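## Task

Take the roll of masking tape from whichever closet shelf it sits on and put it on the second shelf counting up from the bottom, then close the closet fully. The robot must not tip over or be left leaning, and nothing may count as done if it stays in place only because the robot is holding it at the end.

## Robot and tools

Robot: a simulated Hello Robot Stretch 3 with one arm. It has a two-wheel base (0.33 m long, 0.34 m wide) that drives forward/back and turns in place, a lift that raises the arm along a mast, and a telescoping arm pointing out the robot's RIGHT side, ending in a wrist (yaw, pitch, roll) and a gripper. The base cannot slide sideways, so moving the gripper forward means driving. Turns pivot about the wheel-axle midpoint, 0.05 m behind the front edge. With the arm retracted and wrist folded, a turn sweeps a radius of 0.28 m; an unfolded level gripper reaches beyond that. Loose objects may occasionally get nudged by outside forces.

Frames: the base frame has its origin on the floor between the drive wheels, x forward, y left, z up. hand_pose is reported in it, located where closed fingertips meet; with all wrist joints at zero its x axis is up, y points back along the arm toward the mast, z to the rear. The odometry frame is the base frame where the scene began.

execute_actions: argument "actions" is a list holding one action or none (empty = just report state and images). One action may contain "base", "joints", or both, plus optional "contact_limits"; motions start together. "base" holds exactly one relative command: {"translate_m": d}, an offset in metres from the current base position, forward positive, -1 to 1; or {"rotate_rad": d}, an offset turn in radians, counter-clockwise (left) positive, -3.2 to 3.2. A base command is measured from the position in the latest state report. "joints" maps joint names to absolute targets: lift_m 0 to 1.1 (arm height, m); arm_m 0 to 0.52 (extension, m); wrist_yaw_rad -1.345 to 4.42 (0 along the arm, positive toward the front, 3.0 folded over the base); wrist_pitch_rad -1.57 to 0.451 (0 level, negative tips fingers down); wrist_roll_rad -2.911 to 2.911 (0 fingers side by side, level); gripper_m -0.089 to 0.179 (bigger is wider; actual fingertip gap is less, by 0.007 nearly closed and 0.025 fully open, and 0 below 0.007); head_pan_rad -3.953 to 1.73 (0 forward, positive left, -1.57 toward the arm); head_tilt_rad -1.53 to 0.419 (negative down). Completion tolerances: ±0.004 for lift, arm, gripper; ±0.02 for yaw, roll, head; ±0.05 for pitch. Omitted joints may keep pushing toward earlier targets without the statuses showing it. "contact_limits" accepts only arm_m: a motor_effort percent (1 to 100) at which the arm motion halts with contact_stop; lower is gentler, too low stops immediately; it also caps holding force until the next action. "cameras" picks head_camera, nav_camera, wrist_camera or "all"; omitted/null means all, [] means none. Unknown keys or out-of-range numbers reject the whole call. Each action runs at most 15 s. If a result reports a stop, later motion calls in the same reply are skipped.

wait: "seconds" 0 to 10; commands nothing and returns state and images. zoom_image: "camera" plus "region" [x0, y0, x1, y1] in pixels of that camera's latest full image, top-left origin, max 504x504. finished_scene: "scene" (1 or 2) closes the current scene permanently once the last command is held, and reports success; the next task appears in its result. Ending a reply without a tool call ends everything.

Results: base_status and joint_status give how each motion ended: done (for the base, wheels turned fully even if slipping), off_target (resting short, possibly still pushing), contact_stop, time_out, torque_fault (old target dropped). Arm and lift stop on firm contact and go slack until recommanded; a slack lift can sag under load or be pushed up by closing fingers on a surface. Base, wrist and head never stop on contact. A wrist servo strained for several seconds cuts out for 10 s. on_its_own lists uncommanded joints; "held at" is the held target, not the position; effort outside the rest range suggests pushing or carrying. motor_effort is percent, positive toward higher values, bracket = peak; readings carry bias and noise. base_odometry counts wheel turns; heading -3.142 to 3.142, left positive; turned_by_wheels and turned_by_imu give turning since last result. base_tilt in degrees (forward/right positive, offset up to about 4). lidar_m: 12 distances in metres in 30-degree sectors, 1st straight ahead, counter-clockwise (4th left, 7th behind, 10th right), scanning 0.17 m above the floor, range 0.15 to 12, "-" = nothing; misses glass, thin legs, the robot itself; some sectors blocked by the robot when the lift is low. wrist_depth_mm (45 to 1000) and head_depth_mm (280 to 4000, image sideways) are 7x7 median depth grids from top left.

Cameras: head_camera and nav_camera move with the head; wrist_camera rides the gripper.

Speed: base goes 0.30 m/s and 1.9 rad/s only with lift_m under 0.30, arm_m under 0.03 and wrist_yaw_rad over 2.54; else 0.10 m/s and 0.63 rad/s.

Gripping: command gripper_m below the object's width to grasp (lower squeezes harder, though a stall guard may ease off); release by opening at least 0.02 past the touching value. Readings don't confirm a grasp; check images.

Avoid: folding/unfolding the wrist unless lift_m is 0.32 to 0.95, wrist_pitch_rad -0.4 and roll near 0 (once folded, lift can drop to 0.25); yaw below -0.4 needs pitch -0.5 or lower. Arm pushes on rigid things with the gripper above about 0.45 m can tip the robot, more so with high contact limits or repeated pushes. Don't drive while holding or pushing something fixed; snagging furniture, especially reversing, can tip it. If tilting, reverse the last move in small steps, free the gripper, and lower lift_m to about 0.2. Drops, slams, hard hits and heavy pushing are penalized; fewer robot seconds is better.

Each tool is called after "Emit:" as name([rows], argument=value, ...), one row to a line, values as JSON.

## Session

Emit:
execute_actions(actions=[])

Scene clock: 0.00 s.
base_odometry: x=+0.000 y=+0.000 heading=+0.000 (m, m, rad; odometry frame)
turned_by_wheels: +0.000 (rad since the last result)
turned_by_imu: +0.000 (rad since the last result)
base_tilt: forward=+0.4 right=+0.2 (deg)
lidar_m: 2.48 2.32 2.35 2.38 2.23 2.04 1.52 1.44 1.46 1.88 1.83 1.85
head_depth_mm: 1821 2634 3060 3060 3003 2978 2265 / 1808 2639 3141 3129 3149 3119 2355 / 1831 2675 2898 2886 2930 2901 2356 / 1831 2616 2704 2688 2697 2688 2340 / 1844 2489 2537 2534 2530 2514 2322 / 1855 2381 2358 2372 2376 2377 2312 / 1873 2236 2231 2226 2222 2224 2205
base_status: not commanded
joint_positions: lift_m=+0.363 arm_m=+0.003 wrist_yaw_rad=+2.857 wrist_pitch_rad=-0.630 wrist_roll_rad=+0.015 gripper_m=+0.037 head_pan_rad=+0.009 head_tilt_rad=-0.022
joint_status: not commanded
motor_effort: left_wheel=+0 right_wheel=+0 lift_m=+29 arm_m=+0 wrist_yaw_rad=-1 wrist_pitch_rad=+5 wrist_roll_rad=+0 gripper_m=+0 head_pan_rad=+0 head_tilt_rad=+2 (%)
hand_pose: x=+0.0329 y=+0.0372 z=+0.3308 quat_wxyz=(+0.314, +0.701, +0.119, +0.629) (m; base frame)
wrist_depth_mm: - - - - - - - / 983 - - - - - - / 838 - 844 821 822 823 819 / 690 - 685 706 689 687 685 / 597 589 614 590 609 596 588 / 521 535 - 512 - 525 518 / 477 - - 466 457 468 469
pictures: head_camera (sideways: a quarter turn clockwise sets it upright), nav_camera (sideways: a quarter turn counterclockwise sets it upright), wrist_camera
Images, in order (width x height): head_camera 896x504, nav_camera 672x504, wrist_camera 644x364.

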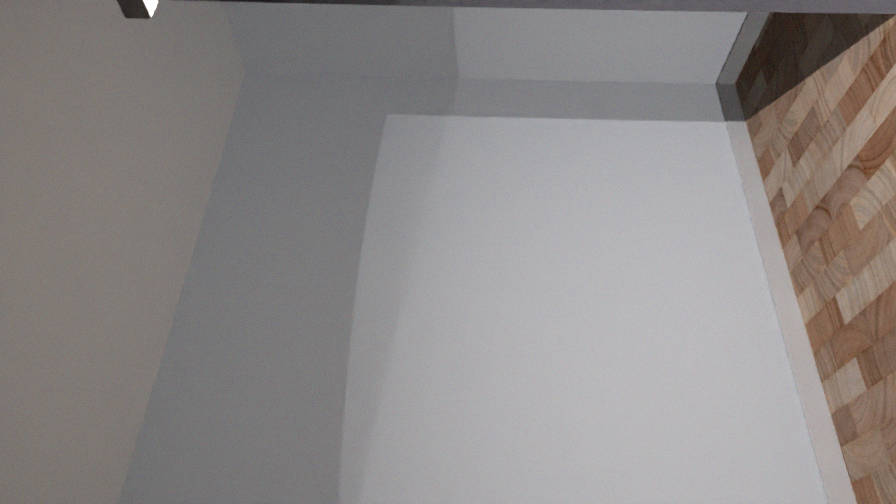

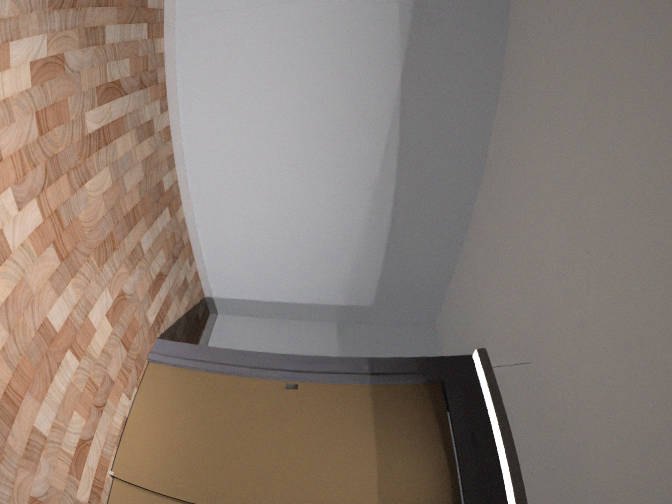

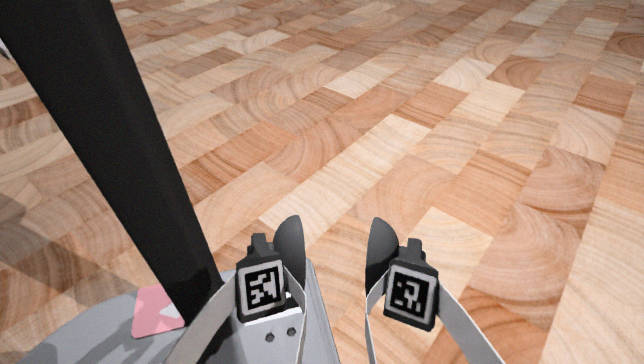

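Emit:
execute_actions([
  {"joints":{"head_pan_rad":-0.75,"head_tilt_rad":-0.2}},
], cameras=["head_camera","nav_camera"])

Scene clock: 4.30 s.
base_odometry: x=+0.000 y=+0.000 heading=+0.000 (m, m, rad; odometry frame)
turned_by_wheels: +0.000 (rad since the last result)
turned_by_imu: +0.000 (rad since the last result)
base_tilt: forward=+0.1 right=+0.4 (deg)
lidar_m: 2.48 2.32 2.36 2.38 2.23 2.04 1.52 1.44 1.47 1.87 1.83 1.85
head_depth_mm: 1612 1649 1694 1738 1785 1838 1815 / 1660 1695 1742 1786 1842 1895 1798 / 1667 1708 1754 1805 1870 1930 1800 / 1683 1732 1783 1840 1898 1964 1780 / 1742 1780 1831 1892 1952 2015 1787 / 1759 1837 1896 1958 2003 2074 1783 / 1808 1881 1945 2000 2069 2134 1780
base_status: not commanded
joint_positions: lift_m=+0.363 arm_m=+0.003 wrist_yaw_rad=+2.857 wrist_pitch_rad=-0.630 wrist_roll_rad=+0.015 gripper_m=+0.037 head_pan_rad=-0.743 head_tilt_rad=-0.197
joint_status: all done
motor_effort: left_wheel=+0(0) right_wheel=+0(0) lift_m=+29(29) arm_m=+0(0) wrist_yaw_rad=+0(0) wrist_pitch_rad=+5(5) wrist_roll_rad=+0(0) gripper_m=+0(0) head_pan_rad=-2(29) head_tilt_rad=-2(23) (%)
hand_pose: x=+0.0329 y=+0.0372 z=+0.3308 quat_wxyz=(+0.314, +0.701, +0.119, +0.629) (m; base frame)
wrist_depth_mm: - - - - - - - / 989 - - - - - - / 844 - 829 827 814 821 798 / 700 - 688 683 677 681 692 / 588 584 617 590 593 595 597 / 524 538 - 525 - 518 516 / 476 - - 464 458 461 456
pictures: head_camera (sideways: a quarter turn clockwise sets it upright), nav_camera (sideways: a quarter turn counterclockwise sets it upright)
Images, in order (width x height): head_camera 896x504, nav_camera 672x504.

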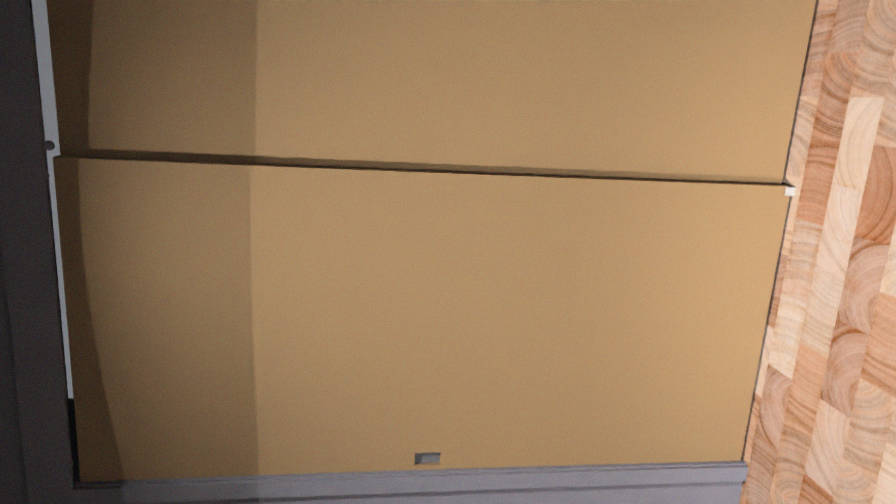

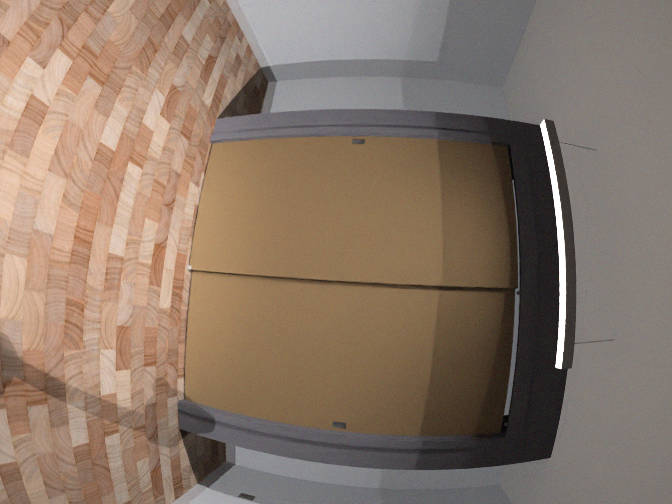

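Emit:
zoom_image(camera="head_camera", region=[368, 414, 488, 504])

Emit:
execute_actions([
  {"base":{"rotate_rad":-0.45},"joints":{"lift_m":0.27,"wrist_yaw_rad":3.0,"wrist_pitch_rad":-0.4,"head_pan_rad":-0.3}},
], cameras=[])

Region (368, 414, 488, 504) of head_camera's 896x504 image, scaled by 4.200, with more detail than that image has; it fills the top 378 rows of this view, and the rest is white.

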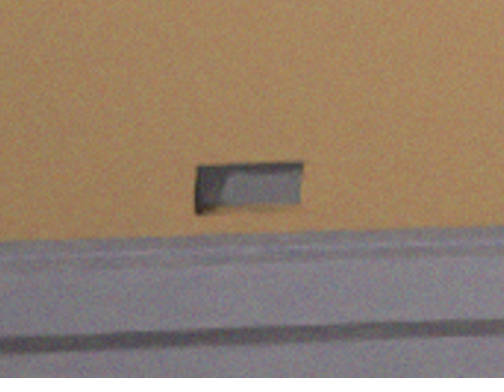

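Scene clock: 21.43 s.
base_odometry: x=+0.000 y=+0.000 heading=-0.450 (m, m, rad; odometry frame)
turned_by_wheels: -0.450 (rad since the last result)
turned_by_imu: -0.446 (rad since the last result)
base_tilt: forward=+0.3 right=+0.2 (deg)
lidar_m: 1.87 2.42 2.32 2.39 2.32 1.78 2.04 1.49 1.44 1.49 1.91 1.83
head_depth_mm: 1617 1654 1702 1731 1797 1840 1819 / 1651 1700 1743 1780 1846 1894 1799 / 1658 1707 1763 1815 1867 1917 1797 / 1668 1727 1787 1835 1897 1955 1790 / 1720 1774 1826 1875 1947 2001 1795 / 1765 1829 1883 1925 1992 2073 1786 / 1800 1865 1927 1985 2027 2102 1778
base_status: done
joint_positions: lift_m=+0.271 arm_m=+0.003 wrist_yaw_rad=+2.998 wrist_pitch_rad=-0.422 wrist_roll_rad=+0.015 gripper_m=+0.037 head_pan_rad=-0.307 head_tilt_rad=-0.198
joint_status: all done
motor_effort: left_wheel=+3(12) right_wheel=-3(9) lift_m=+13(23) arm_m=+0(1) wrist_yaw_rad=+1(2) wrist_pitch_rad=+8(9) wrist_roll_rad=+0(0) gripper_m=+0(1) head_pan_rad=+2(19) head_tilt_rad=-2(2) (%)
hand_pose: x=+0.0108 y=+0.0738 z=+0.2824 quat_wxyz=(+0.199, +0.705, +0.097, +0.674) (m; base frame)
wrist_depth_mm: - - - - - - - / - - - - - - - / - - - - - - - / 761 775 767 764 785 771 775 / 614 622 635 618 640 619 608 / 511 509 - 529 - 505 511 / 451 - - - 431 441 434
pictures: none
No camera images: the call's "cameras" was empty. Leave "cameras" out to get every camera's image.

Emit:
execute_actions([
  {"base":{"rotate_rad":0.23}},
], cameras=[])

Emit:
execute_actions([
  {"base":{"translate_m":1.0}},
], cameras=[])

Emit:
execute_actions([
  {"base":{"translate_m":0.62}},
], cameras=[])

Emit:
execute_actions([
  {"base":{"rotate_rad":0.81},"joints":{"head_pan_rad":-1.57,"head_tilt_rad":-0.5}},
], cameras=[])

Emit:
execute_actions([
  {"joints":{"lift_m":0.85}},
], cameras=["head_camera","nav_camera"])

Scene clock: 29.83 s.
base_odometry: x=+0.000 y=+0.000 heading=-0.220 (m, m, rad; odometry frame)
turned_by_wheels: +0.230 (rad since the last result)
turned_by_imu: +0.229 (rad since the last result)
base_tilt: forward=+0.4 right=+0.1 (deg)
lidar_m: 2.04 2.32 2.32 2.61 1.78 2.22 1.70 1.44 1.44 1.62 1.87 1.84
head_depth_mm: 1586 1636 1680 1727 1776 1841 1809 / 1663 1705 1750 1799 1847 1901 1794 / 1734 1796 1843 1881 1946 1991 1791 / 1833 1896 1946 2000 2051 2095 1796 / 1922 1985 2026 2113 2148 2206 1780 / 2510 2962 3068 3140 3180 2300 1783 / 2687 2987 3030 3086 3162 2408 1779
base_status: done
joint_positions: lift_m=+0.271 arm_m=+0.003 wrist_yaw_rad=+2.998 wrist_pitch_rad=-0.422 wrist_roll_rad=+0.015 gripper_m=+0.037 head_pan_rad=-0.307 head_tilt_rad=-0.198
joint_status: not commanded
motor_effort: left_wheel=-3(12) right_wheel=+3(9) lift_m=+13(13) arm_m=+0(0) wrist_yaw_rad=+1(1) wrist_pitch_rad=+8(8) wrist_roll_rad=+0(0) gripper_m=+0(0) head_pan_rad=+2(3) head_tilt_rad=-1(1) (%)
hand_pose: x=+0.0108 y=+0.0738 z=+0.2824 quat_wxyz=(+0.199, +0.705, +0.097, +0.674) (m; base frame)
wrist_depth_mm: - - - - - - - / - - - - - - - / - - - - - - - / 762 754 766 779 773 758 770 / 604 618 639 615 625 610 618 / 507 509 - 530 - 516 519 / 449 - - - 433 437 445
pictures: none
No camera images: the call's "cameras" was empty. Leave "cameras" out to get every camera's image.

Scene clock: 34.83 s.
base_odometry: x=+0.976 y=-0.218 heading=-0.220 (m, m, rad; odometry frame)
turned_by_wheels: +0.000 (rad since the last result)
turned_by_imu: +0.004 (rad since the last result)
base_tilt: forward=+0.4 right=+0.2 (deg)
lidar_m: 1.19 1.65 1.65 1.86 2.98 2.57 2.50 2.12 2.11 1.33 1.07 1.07
head_depth_mm: 929 948 975 998 1020 1047 1075 / 973 998 1024 1047 1075 1100 1136 / 1021 1049 1075 1105 1133 1165 1201 / 1051 1072 1102 1140 1175 1210 1253 / 1109 1144 1180 1217 1250 1292 1332 / 2019 2093 2157 2224 2280 2285 1771 / 2068 2100 2141 2191 2247 2231 1780
base_status: done
joint_positions: lift_m=+0.271 arm_m=+0.003 wrist_yaw_rad=+2.998 wrist_pitch_rad=-0.422 wrist_roll_rad=+0.015 gripper_m=+0.037 head_pan_rad=-0.307 head_tilt_rad=-0.199
joint_status: not commanded
motor_effort: left_wheel=-4(10) right_wheel=+3(10) lift_m=+13(14) arm_m=+0(1) wrist_yaw_rad=+1(1) wrist_pitch_rad=+7(8) wrist_roll_rad=+0(0) gripper_m=-1(0) head_pan_rad=+3(2) head_tilt_rad=-1(2) (%)
hand_pose: x=+0.0108 y=+0.0739 z=+0.2825 quat_wxyz=(+0.198, +0.705, +0.097, +0.674) (m; base frame)
wrist_depth_mm: - - - - - - - / - - - - - - - / - - - - - - - / 776 772 775 775 783 771 782 / 605 617 640 619 635 626 618 / 515 508 - 529 - 511 515 / 449 - - - 432 438 441
pictures: none
No camera images: the call's "cameras" was empty. Leave "cameras" out to get every camera's image.

Scene clock: 38.53 s.
base_odometry: x=+1.581 y=-0.354 heading=-0.220 (m, m, rad; odometry frame)
turned_by_wheels: +0.000 (rad since the last result)
turned_by_imu: +0.003 (rad since the last result)
base_tilt: forward=+0.3 right=+0.4 (deg)
lidar_m: 1.47 1.23 1.23 1.39 2.29 3.10 2.99 2.53 1.45 0.73 0.61 0.59
head_depth_mm: 500 499 511 522 535 552 573 / 523 536 549 564 579 594 609 / 549 563 578 593 608 627 645 / 1344 1378 1416 1456 1497 1553 1584 / 1416 1448 1497 1545 1596 1635 1660 / 1492 1540 1594 1643 1707 1758 1750 / 1534 1563 1604 1639 1673 1719 1700
base_status: done
joint_positions: lift_m=+0.271 arm_m=+0.003 wrist_yaw_rad=+2.998 wrist_pitch_rad=-0.421 wrist_roll_rad=+0.015 gripper_m=+0.037 head_pan_rad=-0.307 head_tilt_rad=-0.199
joint_status: not commanded
motor_effort: left_wheel=-4(10) right_wheel=+3(10) lift_m=+14(14) arm_m=+0(0) wrist_yaw_rad=+1(1) wrist_pitch_rad=+7(7) wrist_roll_rad=+0(0) gripper_m=+1(0) head_pan_rad=+3(3) head_tilt_rad=-1(1) (%)
hand_pose: x=+0.0108 y=+0.0739 z=+0.2826 quat_wxyz=(+0.198, +0.705, +0.097, +0.674) (m; base frame)
wrist_depth_mm: - - - - - - 953 / - - - - - - 990 / - - - - - - 988 / 755 767 768 776 781 778 788 / 615 609 641 623 635 613 621 / 507 516 - 531 - 516 517 / 450 - - - 433 442 441
pictures: none
No camera images: the call's "cameras" was empty. Leave "cameras" out to get every camera's image.

Scene clock: 40.33 s.
base_odometry: x=+1.581 y=-0.354 heading=+0.590 (m, m, rad; odometry frame)
turned_by_wheels: +0.810 (rad since the last result)
turned_by_imu: +0.804 (rad since the last result)
base_tilt: forward=+0.2 right=+0.1 (deg)
lidar_m: 1.23 1.27 1.72 3.41 3.10 2.64 2.52 0.89 0.64 0.59 0.61 1.29
head_depth_mm: 487 526 570 624 689 767 866 / 489 527 573 628 691 770 869 / 490 529 574 629 696 775 874 / 492 531 577 639 698 778 879 / 474 510 554 609 672 739 844 / 476 517 564 618 683 763 864 / 482 521 566 620 686 1503 1314
base_status: done
joint_positions: lift_m=+0.271 arm_m=+0.003 wrist_yaw_rad=+2.998 wrist_pitch_rad=-0.421 wrist_roll_rad=+0.015 gripper_m=+0.037 head_pan_rad=-1.563 head_tilt_rad=-0.494
joint_status: all done
motor_effort: left_wheel=-4(13) right_wheel=+3(11) lift_m=+13(14) arm_m=+0(0) wrist_yaw_rad=+1(0) wrist_pitch_rad=+8(7) wrist_roll_rad=+0(0) gripper_m=+0(1) head_pan_rad=-1(30) head_tilt_rad=-4(32) (%)
hand_pose: x=+0.0108 y=+0.0739 z=+0.2826 quat_wxyz=(+0.198, +0.705, +0.097, +0.674) (m; base frame)
wrist_depth_mm: - - - - - - - / - - - - - - - / - - - - - - - / 766 765 777 776 773 764 785 / 609 614 644 623 626 618 615 / 510 511 - 527 - 508 519 / 450 - - - 429 439 444
pictures: none
No camera images: the call's "cameras" was empty. Leave "cameras" out to get every camera's image.

Scene clock: 46.43 s.
base_odometry: x=+1.581 y=-0.354 heading=+0.590 (m, m, rad; odometry frame)
turned_by_wheels: +0.000 (rad since the last result)
turned_by_imu: +0.001 (rad since the last result)
base_tilt: forward=+0.3 right=+0.1 (deg)
lidar_m: 1.23 1.27 1.71 3.41 3.12 2.64 2.53 0.89 0.64 0.59 0.62 1.28
head_depth_mm: 488 526 571 625 688 766 866 / 489 528 571 626 691 772 872 / 490 530 575 629 694 776 875 / 492 531 576 639 697 778 881 / 474 511 556 607 671 741 847 / 476 517 564 618 684 763 865 / 482 521 565 619 686 1498 1317
base_status: not commanded
joint_positions: lift_m=+0.849 arm_m=+0.003 wrist_yaw_rad=+2.998 wrist_pitch_rad=-0.421 wrist_roll_rad=+0.015 gripper_m=+0.037 head_pan_rad=-1.563 head_tilt_rad=-0.494
joint_status: all done
motor_effort: left_wheel=-4(4) right_wheel=+3(3) lift_m=+42(47) arm_m=+0(0) wrist_yaw_rad=+0(1) wrist_pitch_rad=+7(7) wrist_roll_rad=+0(0) gripper_m=+0(0) head_pan_rad=-2(2) head_tilt_rad=-4(4) (%)
hand_pose: x=+0.0108 y=+0.0739 z=+0.8612 quat_wxyz=(+0.198, +0.705, +0.097, +0.674) (m; base frame)
wrist_depth_mm: - - - - - - - / - - - - - - - / - - - - - - - / - - - - - - - / - - - - - - - / - - - - - - - / - - - - - - -
pictures: head_camera (sideways: a quarter turn clockwise sets it upright), nav_camera (sideways: a quarter turn counterclockwise sets it upright)
Images, in order (width x height): head_camera 896x504, nav_camera 672x504.

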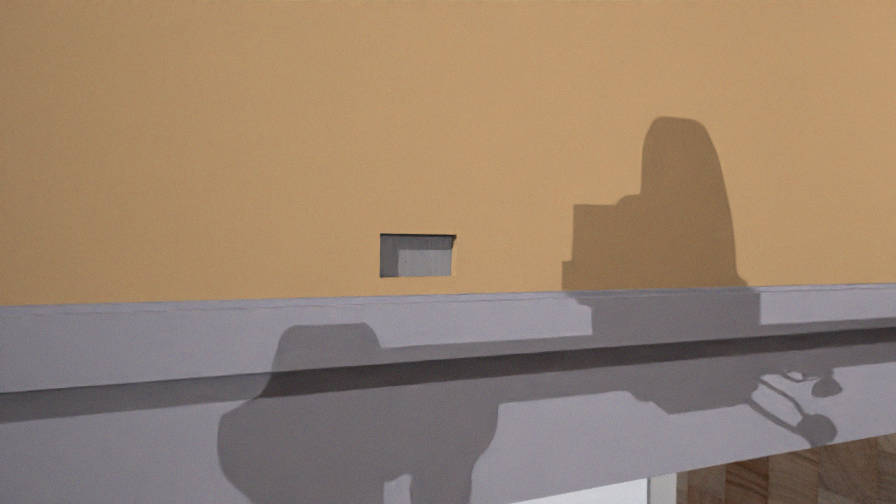

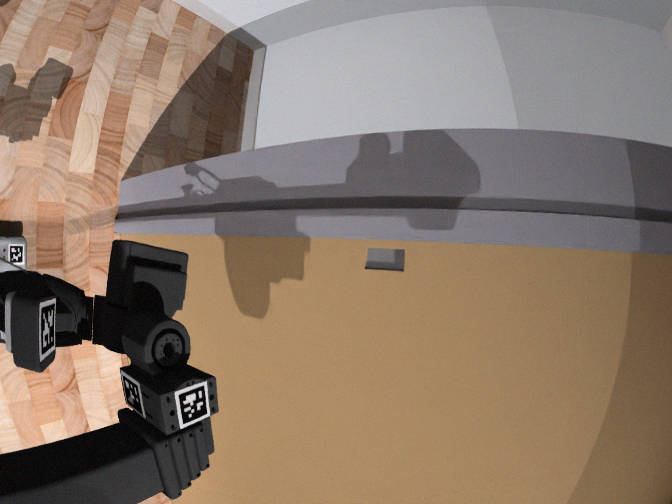

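Emit:
execute_actions([
  {"base":{"rotate_rad":-0.03},"joints":{"wrist_yaw_rad":0,"gripper_m":0.0,"lift_m":0.92}},
], cameras=[])

Emit:
execute_actions([
  {"joints":{"wrist_pitch_rad":0,"arm_m":0.1}},
])

Scene clock: 55.20 s.
base_odometry: x=+1.581 y=-0.354 heading=+0.560 (m, m, rad; odometry frame)
turned_by_wheels: -0.030 (rad since the last result)
turned_by_imu: -0.029 (rad since the last result)
base_tilt: forward=+0.4 right=+0.2 (deg)
lidar_m: 1.23 1.26 1.67 3.42 3.16 2.66 2.53 0.91 0.65 0.59 0.61 1.30
head_depth_mm: 491 531 577 630 695 777 - / 492 530 577 630 697 765 860 / 492 531 577 632 697 753 - / 491 530 576 634 697 766 878 / 482 519 559 612 676 747 850 / 468 508 553 613 676 756 853 / 477 516 560 615 677 768 1260
base_status: done
joint_positions: lift_m=+0.919 arm_m=+0.003 wrist_yaw_rad=+0.003 wrist_pitch_rad=-0.421 wrist_roll_rad=+0.015 gripper_m=+0.000 head_pan_rad=-1.563 head_tilt_rad=-0.494
joint_status: all done
motor_effort: left_wheel=+0(2) right_wheel=-1(1) lift_m=+42(46) arm_m=+0(0) wrist_yaw_rad=-2(1) wrist_pitch_rad=+7(7) wrist_roll_rad=+0(0) gripper_m=-3(87) head_pan_rad=-2(2) head_tilt_rad=-4(4) (%)
hand_pose: x=-0.0210 y=-0.3718 z=+0.9313 quat_wxyz=(+0.687, +0.148, -0.696, -0.148) (m; base frame)
wrist_depth_mm: 318 314 334 340 338 340 342 / 345 338 351 361 364 366 368 / 384 372 376 395 393 397 400 / - 405 406 436 435 438 443 / - 453 445 465 480 484 483 / - 514 497 - 533 546 536 / - 603 562 616 605 607 610
pictures: none
No camera images: the call's "cameras" was empty. Leave "cameras" out to get every camera's image.

Scene clock: 57.13 s.
base_odometry: x=+1.581 y=-0.354 heading=+0.560 (m, m, rad; odometry frame)
turned_by_wheels: +0.000 (rad since the last result)
turned_by_imu: +0.000 (rad since the last result)
base_tilt: forward=+0.3 right=+0.0 (deg)
lidar_m: 1.23 1.26 1.67 3.42 3.17 2.66 2.53 0.92 0.65 0.59 0.61 1.30
head_depth_mm: 492 531 576 631 676 - - / 491 530 575 631 675 - - / 492 531 576 631 - - - / 492 530 575 635 699 777 879 / 483 518 559 613 676 751 847 / 468 507 553 612 677 753 854 / 478 515 560 614 677 770 1249
base_status: not commanded
joint_positions: lift_m=+0.919 arm_m=+0.100 wrist_yaw_rad=+0.002 wrist_pitch_rad=-0.026 wrist_roll_rad=+0.015 gripper_m=+0.000 head_pan_rad=-1.563 head_tilt_rad=-0.494
joint_status: all done
motor_effort: left_wheel=+0(1) right_wheel=-1(1) lift_m=+41(41) arm_m=+2(1) wrist_yaw_rad=-1(2) wrist_pitch_rad=+9(11) wrist_roll_rad=+0(0) gripper_m=-2(3) head_pan_rad=-2(2) head_tilt_rad=-4(4) (%)
hand_pose: x=-0.0210 y=-0.5002 z=+1.0273 quat_wxyz=(+0.702, +0.010, -0.712, -0.009) (m; base frame)
wrist_depth_mm: 242 231 260 261 266 264 266 / 247 235 264 268 267 272 273 / 252 242 271 273 275 277 279 / 261 247 286 281 282 283 286 / 265 251 286 286 287 289 291 / 271 259 295 - 295 297 302 / 279 266 301 301 304 306 310
pictures: head_camera (sideways: a quarter turn clockwise sets it upright), nav_camera (sideways: a quarter turn counterclockwise sets it upright), wrist_camera
Images, in order (width x height): head_camera 896x504, nav_camera 672x504, wrist_camera 644x364.

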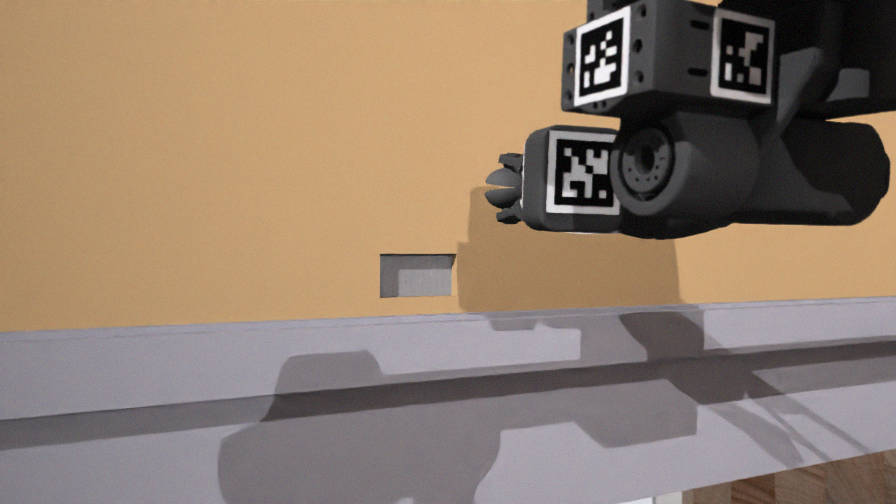

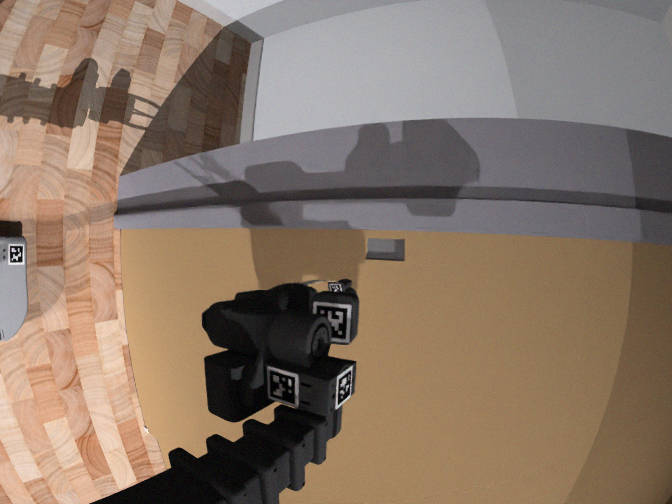

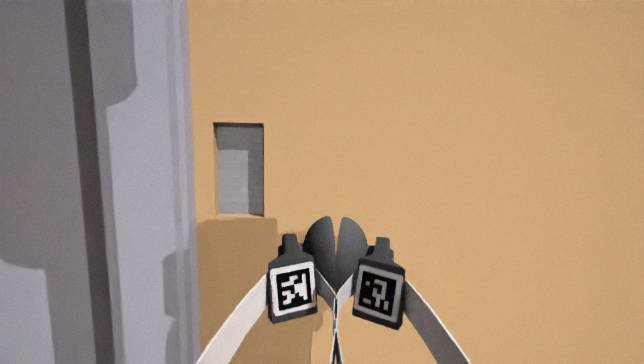

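Emit:
execute_actions([
  {"base":{"translate_m":0.077},"joints":{"lift_m":0.95,"arm_m":0.165}},
], cameras=["head_camera","wrist_camera"])

Scene clock: 64.20 s.
base_odometry: x=+1.646 y=-0.313 heading=+0.560 (m, m, rad; odometry frame)
turned_by_wheels: +0.000 (rad since the last result)
turned_by_imu: +0.001 (rad since the last result)
base_tilt: forward=+0.4 right=+0.2 (deg)
lidar_m: 1.15 1.19 1.57 3.41 3.51 2.74 2.61 0.91 0.64 0.58 0.61 1.22
head_depth_mm: 488 526 571 610 - 804 871 / 488 527 572 610 - 797 874 / 489 527 571 614 - 799 875 / 467 503 548 593 663 741 844 / 472 510 556 609 673 751 847 / 474 512 556 609 672 750 881 / 475 512 569 1382 1581 1637 1348
base_status: done
joint_positions: lift_m=+0.949 arm_m=+0.165 wrist_yaw_rad=+0.001 wrist_pitch_rad=-0.025 wrist_roll_rad=+0.015 gripper_m=+0.000 head_pan_rad=-1.563 head_tilt_rad=-0.494
joint_status: all done
motor_effort: left_wheel=+1(7) right_wheel=-1(4) lift_m=+42(44) arm_m=+2(4) wrist_yaw_rad=-2(1) wrist_pitch_rad=+9(9) wrist_roll_rad=+0(0) gripper_m=-3(2) head_pan_rad=-2(2) head_tilt_rad=-4(3) (%)
hand_pose: x=-0.0211 y=-0.5653 z=+1.0576 quat_wxyz=(+0.702, +0.009, -0.712, -0.009) (m; base frame)
wrist_depth_mm: 178 178 167 198 198 200 200 / 183 182 171 201 203 204 204 / 187 187 175 207 207 207 210 / 190 190 178 223 212 213 214 / 194 195 184 225 218 218 220 / 200 201 187 - 223 224 226 / 206 207 193 228 229 230 231
pictures: head_camera (sideways: a quarter turn clockwise sets it upright), wrist_camera
Images, in order (width x height): head_camera 896x504, wrist_camera 644x364.

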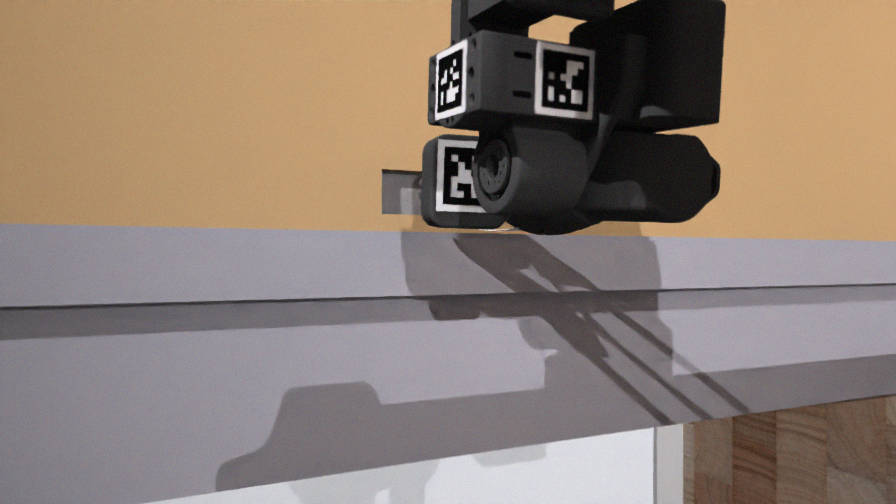

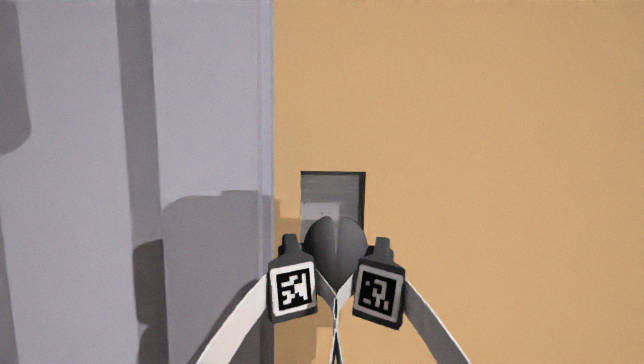

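Emit:
execute_actions([
  {"joints":{"arm_m":0.23},"contact_limits":{"arm_m":12}},
], cameras=["wrist_camera"])

Scene clock: 70.20 s.
base_odometry: x=+1.646 y=-0.313 heading=+0.560 (m, m, rad; odometry frame)
turned_by_wheels: +0.000 (rad since the last result)
turned_by_imu: -0.007 (rad since the last result)
base_tilt: forward=+0.4 right=+0.0 (deg)
lidar_m: 1.16 1.18 1.56 3.42 3.50 2.74 2.60 0.92 0.64 0.58 0.61 1.22
head_depth_mm: 491 529 576 614 - 781 883 / 490 529 576 - - 780 881 / 490 528 575 - - 778 881 / 470 507 549 603 675 753 849 / 470 510 556 607 672 751 847 / 474 512 556 608 672 750 883 / 474 511 563 1366 1575 1638 1349
base_status: not commanded
joint_positions: lift_m=+0.949 arm_m=+0.208 wrist_yaw_rad=+0.008 wrist_pitch_rad=-0.023 wrist_roll_rad=+0.015 gripper_m=+0.000 head_pan_rad=-1.563 head_tilt_rad=-0.497
joint_status: arm_m contact_stop (moved +0.043 of +0.065)
on_its_own: arm_m is slack since a contact_stop, until your next command for it (your +0.230 is given up)
motor_effort: left_wheel=+2(12) right_wheel=-2(4) lift_m=+40(42) arm_m=+0(11) wrist_yaw_rad=-5(9) wrist_pitch_rad=+8(13) wrist_roll_rad=+0(0) gripper_m=-3(2) head_pan_rad=-2(2) head_tilt_rad=-2(4) (%)
contact_limits: arm_m 12 (drawing in: default 16, maximum 26; extending or still: default 22, maximum 35)
hand_pose: x=-0.0193 y=-0.6084 z=+1.0582 quat_wxyz=(+0.702, +0.011, -0.712, -0.005) (m; base frame)
wrist_depth_mm: 139 127 138 158 160 160 162 / 143 130 138 162 163 165 165 / 146 133 140 166 167 168 169 / 149 136 141 169 171 172 172 / 152 139 142 185 175 176 176 / 156 143 144 - 179 180 181 / 160 146 155 183 184 186 187
pictures: wrist_camera
Images, in order (width x height): wrist_camera 644x364.

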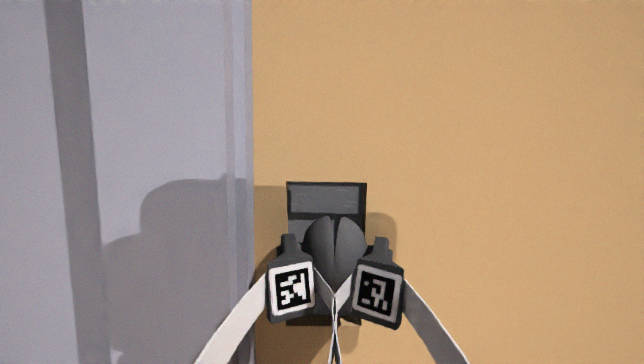

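Emit:
execute_actions([
  {"base":{"translate_m":-0.12},"joints":{"arm_m":0.21}},
], cameras=["wrist_camera","nav_camera"])

Scene clock: 75.17 s.
base_odometry: x=+1.544 y=-0.377 heading=+0.560 (m, m, rad; odometry frame)
turned_by_wheels: +0.000 (rad since the last result)
turned_by_imu: +0.000 (rad since the last result)
base_tilt: forward=+0.3 right=+0.1 (deg)
lidar_m: 1.28 1.31 1.72 3.39 3.49 2.62 2.49 0.93 0.65 0.60 0.60 1.35
head_depth_mm: 496 536 582 620 - 789 892 / 495 534 582 - - 787 893 / 496 534 581 - - 788 890 / 1102 1164 1293 1116 1263 1493 1279 / 1115 1178 1306 1116 1319 1498 1024 / 488 516 555 609 664 745 855 / 469 512 560 614 679 758 858
base_status: done
joint_positions: lift_m=+0.949 arm_m=+0.210 wrist_yaw_rad=+0.002 wrist_pitch_rad=-0.023 wrist_roll_rad=+0.015 gripper_m=+0.000 head_pan_rad=-1.563 head_tilt_rad=-0.497
joint_status: all done
motor_effort: left_wheel=+1(23) right_wheel=-1(39) lift_m=+39(40) arm_m=+2(6) wrist_yaw_rad=-1(42) wrist_pitch_rad=+8(8) wrist_roll_rad=+0(0) gripper_m=-2(9) head_pan_rad=-2(2) head_tilt_rad=-2(2) (%)
hand_pose: x=-0.0208 y=-0.6103 z=+1.0581 quat_wxyz=(+0.702, +0.009, -0.712, -0.008) (m; base frame)
wrist_depth_mm: 200 476 759 163 164 165 166 / 202 472 761 166 168 169 169 / 201 469 672 170 171 172 174 / 202 469 762 185 175 177 178 / 203 484 759 188 180 182 182 / 204 485 616 - 184 186 188 / 203 483 697 189 189 190 193
pictures: nav_camera (sideways: a quarter turn counterclockwise sets it upright), wrist_camera
Images, in order (width x height): nav_camera 672x504, wrist_camera 644x364.

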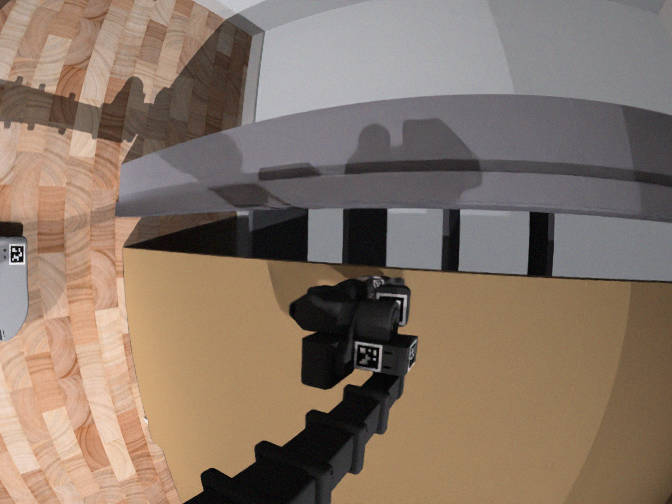

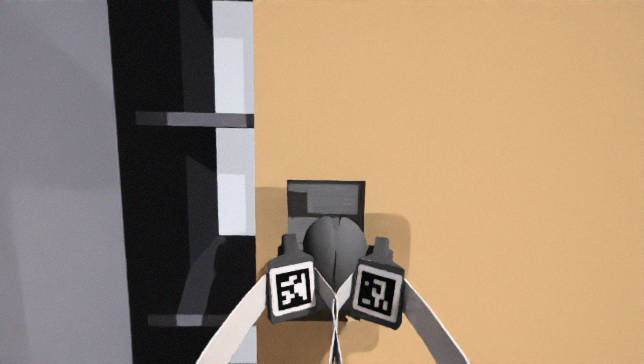

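Emit:
execute_actions([
  {"joints":{"arm_m":0.15}},
], cameras=[])

Emit:
execute_actions([
  {"base":{"rotate_rad":0.05}},
], cameras=[])

Emit:
execute_actions([
  {"base":{"translate_m":0.07}},
], cameras=["wrist_camera"])

Scene clock: 83.00 s.
base_odometry: x=+1.544 y=-0.377 heading=+0.560 (m, m, rad; odometry frame)
turned_by_wheels: +0.000 (rad since the last result)
turned_by_imu: +0.001 (rad since the last result)
base_tilt: forward=+0.3 right=+0.1 (deg)
lidar_m: 1.28 1.31 1.72 3.40 3.51 2.62 2.48 0.93 0.65 0.60 0.60 1.34
head_depth_mm: 495 535 581 622 - - 890 / 496 536 582 620 - - 892 / 495 534 581 623 - - 890 / 1099 1166 1290 1116 1310 1497 1283 / 1116 1177 1308 1113 1315 1499 1023 / 488 516 556 607 663 747 854 / 470 511 562 615 680 758 858
base_status: not commanded
joint_positions: lift_m=+0.949 arm_m=+0.150 wrist_yaw_rad=+0.002 wrist_pitch_rad=-0.023 wrist_roll_rad=+0.015 gripper_m=+0.000 head_pan_rad=-1.563 head_tilt_rad=-0.497
joint_status: all done
motor_effort: left_wheel=+1(0) right_wheel=+0(1) lift_m=+40(40) arm_m=-3(3) wrist_yaw_rad=-1(1) wrist_pitch_rad=+8(8) wrist_roll_rad=+0(0) gripper_m=-3(3) head_pan_rad=-3(2) head_tilt_rad=-2(2) (%)
hand_pose: x=-0.0210 y=-0.5509 z=+1.0581 quat_wxyz=(+0.702, +0.009, -0.712, -0.008) (m; base frame)
wrist_depth_mm: 197 282 829 218 220 223 225 / 201 284 906 223 226 226 229 / 203 285 854 229 230 231 235 / 204 288 951 238 235 239 239 / 205 287 844 242 241 245 246 / 208 292 659 - 248 251 251 / 213 293 862 252 256 257 261
pictures: none
No camera images: the call's "cameras" was empty. Leave "cameras" out to get every camera's image.

Scene clock: 84.33 s.
base_odometry: x=+1.544 y=-0.377 heading=+0.610 (m, m, rad; odometry frame)
turned_by_wheels: +0.050 (rad since the last result)
turned_by_imu: +0.050 (rad since the last result)
base_tilt: forward=+0.3 right=+0.1 (deg)
lidar_m: 1.28 1.32 1.80 3.41 3.10 2.58 2.48 0.87 0.64 0.60 0.61 1.33
head_depth_mm: 488 525 571 609 - - 865 / 490 529 574 612 - - 870 / 502 536 583 625 - - 879 / 1114 1171 1309 1188 1367 1594 1354 / 946 1143 663 683 706 777 883 / 473 510 556 616 682 770 874 / 487 525 571 626 695 777 930
base_status: done
joint_positions: lift_m=+0.949 arm_m=+0.150 wrist_yaw_rad=+0.002 wrist_pitch_rad=-0.023 wrist_roll_rad=+0.015 gripper_m=+0.000 head_pan_rad=-1.563 head_tilt_rad=-0.497
joint_status: not commanded
motor_effort: left_wheel=-4(7) right_wheel=+3(5) lift_m=+40(39) arm_m=-2(2) wrist_yaw_rad=-2(3) wrist_pitch_rad=+8(8) wrist_roll_rad=+0(0) gripper_m=-3(2) head_pan_rad=-2(2) head_tilt_rad=-3(2) (%)
hand_pose: x=-0.0210 y=-0.5509 z=+1.0581 quat_wxyz=(+0.702, +0.009, -0.712, -0.008) (m; base frame)
wrist_depth_mm: 189 224 736 216 214 214 211 / 193 226 741 222 219 217 217 / 199 227 677 227 224 223 220 / 204 228 767 241 229 229 226 / 208 229 768 939 235 231 232 / 213 231 613 - 239 237 237 / 219 233 688 250 245 243 241
pictures: none
No camera images: the call's "cameras" was empty. Leave "cameras" out to get every camera's image.

Scene clock: 86.07 s.
base_odometry: x=+1.602 y=-0.337 heading=+0.609 (m, m, rad; odometry frame)
turned_by_wheels: +0.000 (rad since the last result)
turned_by_imu: +0.000 (rad since the last result)
base_tilt: forward=+0.4 right=+0.2 (deg)
lidar_m: 1.20 1.25 1.70 3.41 3.11 2.65 2.54 0.88 0.64 0.59 0.62 1.26
head_depth_mm: 489 526 571 609 - - 867 / 938 541 588 623 - - 875 / 1111 1172 1297 1191 - - 1282 / 940 1149 1273 997 1220 1493 1281 / 473 513 558 611 676 758 865 / 484 522 568 624 690 772 887 / 487 526 571 643 1565 1597 1349
base_status: done
joint_positions: lift_m=+0.949 arm_m=+0.150 wrist_yaw_rad=+0.002 wrist_pitch_rad=-0.023 wrist_roll_rad=+0.015 gripper_m=+0.000 head_pan_rad=-1.563 head_tilt_rad=-0.497
joint_status: not commanded
motor_effort: left_wheel=-4(6) right_wheel=+3(10) lift_m=+40(40) arm_m=-2(2) wrist_yaw_rad=-1(2) wrist_pitch_rad=+8(8) wrist_roll_rad=+0(0) gripper_m=-3(3) head_pan_rad=-2(3) head_tilt_rad=-2(2) (%)
hand_pose: x=-0.0210 y=-0.5509 z=+1.0581 quat_wxyz=(+0.702, +0.009, -0.712, -0.008) (m; base frame)
wrist_depth_mm: 203 189 200 899 817 212 212 / 207 195 206 911 915 219 217 / 213 199 209 917 252 221 222 / 218 204 215 966 251 228 227 / 223 219 220 959 246 235 231 / 227 224 213 - 243 241 237 / 233 230 218 - 282 244 243
pictures: wrist_camera
Images, in order (width x height): wrist_camera 644x364.

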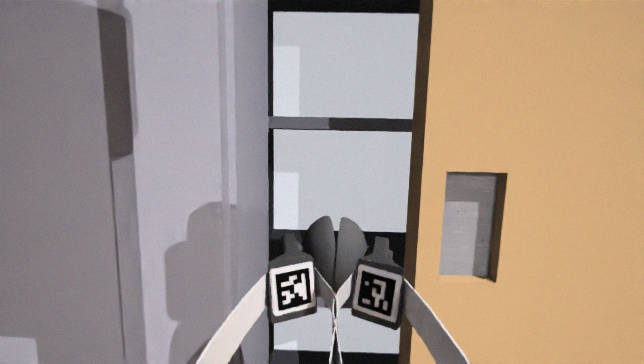

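Emit:
execute_actions([
  {"joints":{"arm_m":0.23},"contact_limits":{"arm_m":12}},
], cameras=[])

Emit:
execute_actions([
  {"base":{"translate_m":-0.65},"joints":{"head_pan_rad":-1.2}},
])

Scene clock: 90.83 s.
base_odometry: x=+1.602 y=-0.337 heading=+0.609 (m, m, rad; odometry frame)
turned_by_wheels: +0.000 (rad since the last result)
turned_by_imu: +0.001 (rad since the last result)
base_tilt: forward=+0.3 right=+0.1 (deg)
lidar_m: 1.21 1.25 1.70 3.42 3.12 2.65 2.55 0.88 0.64 0.59 0.62 1.25
head_depth_mm: 488 527 571 605 709 768 865 / 940 541 589 - - 773 872 / 1113 1172 1302 - - 1541 1284 / 942 1151 1274 811 1241 1504 1281 / 473 513 557 613 677 758 866 / 484 522 568 623 690 770 889 / 486 526 571 641 1567 1594 1346
base_status: not commanded
joint_positions: lift_m=+0.949 arm_m=+0.230 wrist_yaw_rad=+0.002 wrist_pitch_rad=-0.023 wrist_roll_rad=+0.015 gripper_m=+0.000 head_pan_rad=-1.563 head_tilt_rad=-0.497
joint_status: all done
motor_effort: left_wheel=-4(4) right_wheel=+3(3) lift_m=+39(40) arm_m=+2(4) wrist_yaw_rad=-2(1) wrist_pitch_rad=+8(8) wrist_roll_rad=+0(0) gripper_m=-2(2) head_pan_rad=-2(3) head_tilt_rad=-2(2) (%)
contact_limits: arm_m 12 (drawing in: default 16, maximum 26; extending or still: default 22, maximum 35)
hand_pose: x=-0.0210 y=-0.6303 z=+1.0581 quat_wxyz=(+0.702, +0.009, -0.712, -0.008) (m; base frame)
wrist_depth_mm: 113 114 196 816 806 138 138 / 116 116 198 839 850 142 141 / 118 119 199 853 844 145 144 / 121 121 203 900 871 149 148 / 124 124 205 899 888 161 152 / 127 127 182 - 186 165 157 / 130 130 185 950 944 166 159
pictures: none
No camera images: the call's "cameras" was empty. Leave "cameras" out to get every camera's image.

Scene clock: 98.57 s.
base_odometry: x=+1.069 y=-0.709 heading=+0.609 (m, m, rad; odometry frame)
turned_by_wheels: +0.000 (rad since the last result)
turned_by_imu: +0.000 (rad since the last result)
base_tilt: forward=+0.3 right=+0.1 (deg)
lidar_m: 1.86 1.92 2.61 2.99 2.68 1.98 1.90 0.88 0.64 0.62 0.98 0.91
head_depth_mm: 1089 1149 1253 1120 1370 1503 1283 / 1124 1184 1302 1189 1369 1546 1347 / 1166 1230 1365 1192 1369 1593 1349 / 1208 1283 1403 1272 1368 1637 1348 / 1259 1335 1463 1585 1490 1641 1342 / 1141 1185 1297 1331 1428 1543 1351 / 987 1058 1108 1166 1103 1139 1247
base_status: done
joint_positions: lift_m=+0.949 arm_m=+0.230 wrist_yaw_rad=+0.095 wrist_pitch_rad=-0.023 wrist_roll_rad=+0.015 gripper_m=+0.000 head_pan_rad=-1.207 head_tilt_rad=-0.497
joint_status: all done
on_its_own: wrist_yaw_rad is held at +0.093, not at your +0.000, by its stall guard, which is not easing now
motor_effort: left_wheel=-3(21) right_wheel=+3(36) lift_m=+40(40) arm_m=+1(2) wrist_yaw_rad=-1(43) wrist_pitch_rad=+8(8) wrist_roll_rad=+0(0) gripper_m=-3(9) head_pan_rad=+2(19) head_tilt_rad=-2(2) (%)
hand_pose: x=+0.0029 y=-0.6293 z=+1.0582 quat_wxyz=(+0.701, +0.042, -0.711, +0.025) (m; base frame)
wrist_depth_mm: 843 887 854 842 149 137 134 / 845 907 874 826 145 141 136 / 821 910 896 875 148 143 139 / 853 934 928 887 153 147 142 / 825 886 918 892 162 160 146 / 592 610 611 - 166 163 148 / 891 - 997 955 170 161 152
pictures: head_camera (sideways: a quarter turn clockwise sets it upright), nav_camera (sideways: a quarter turn counterclockwise sets it upright), wrist_camera
Images, in order (width x height): head_camera 896x504, nav_camera 672x504, wrist_camera 644x364.

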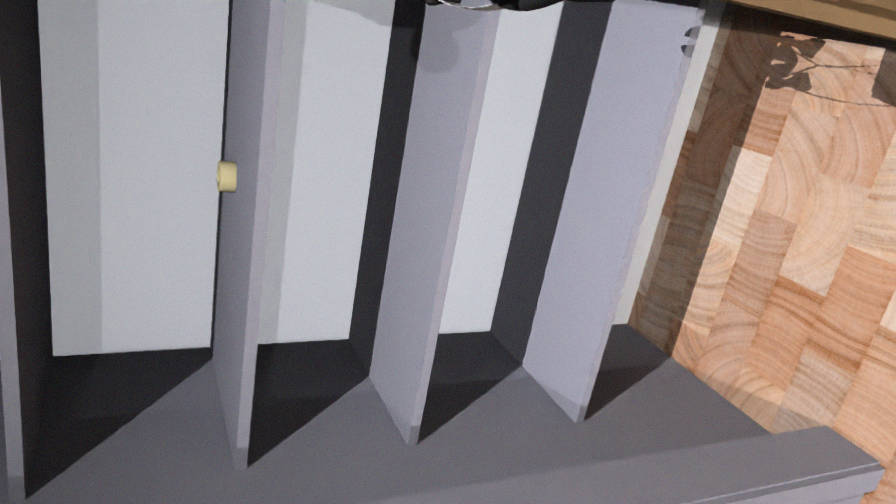

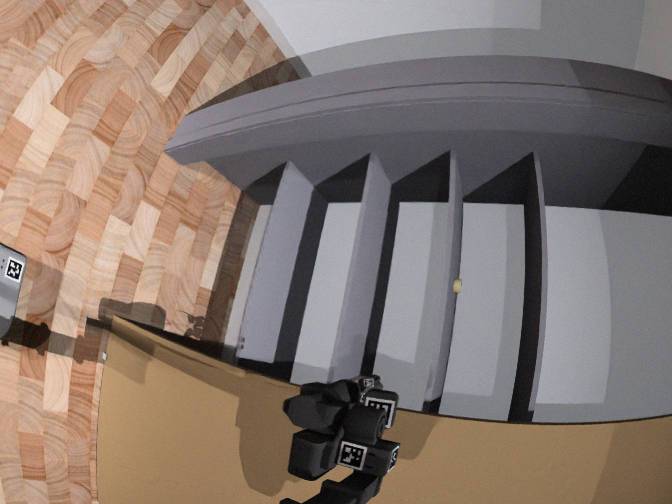

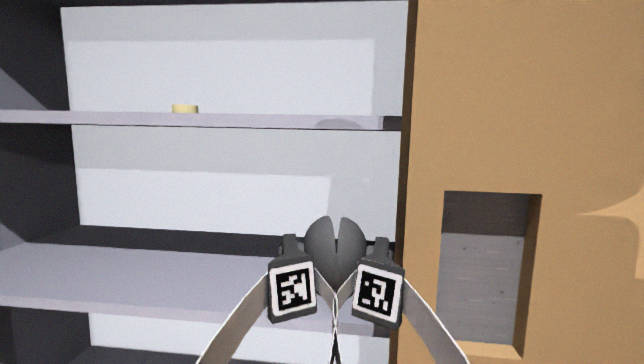

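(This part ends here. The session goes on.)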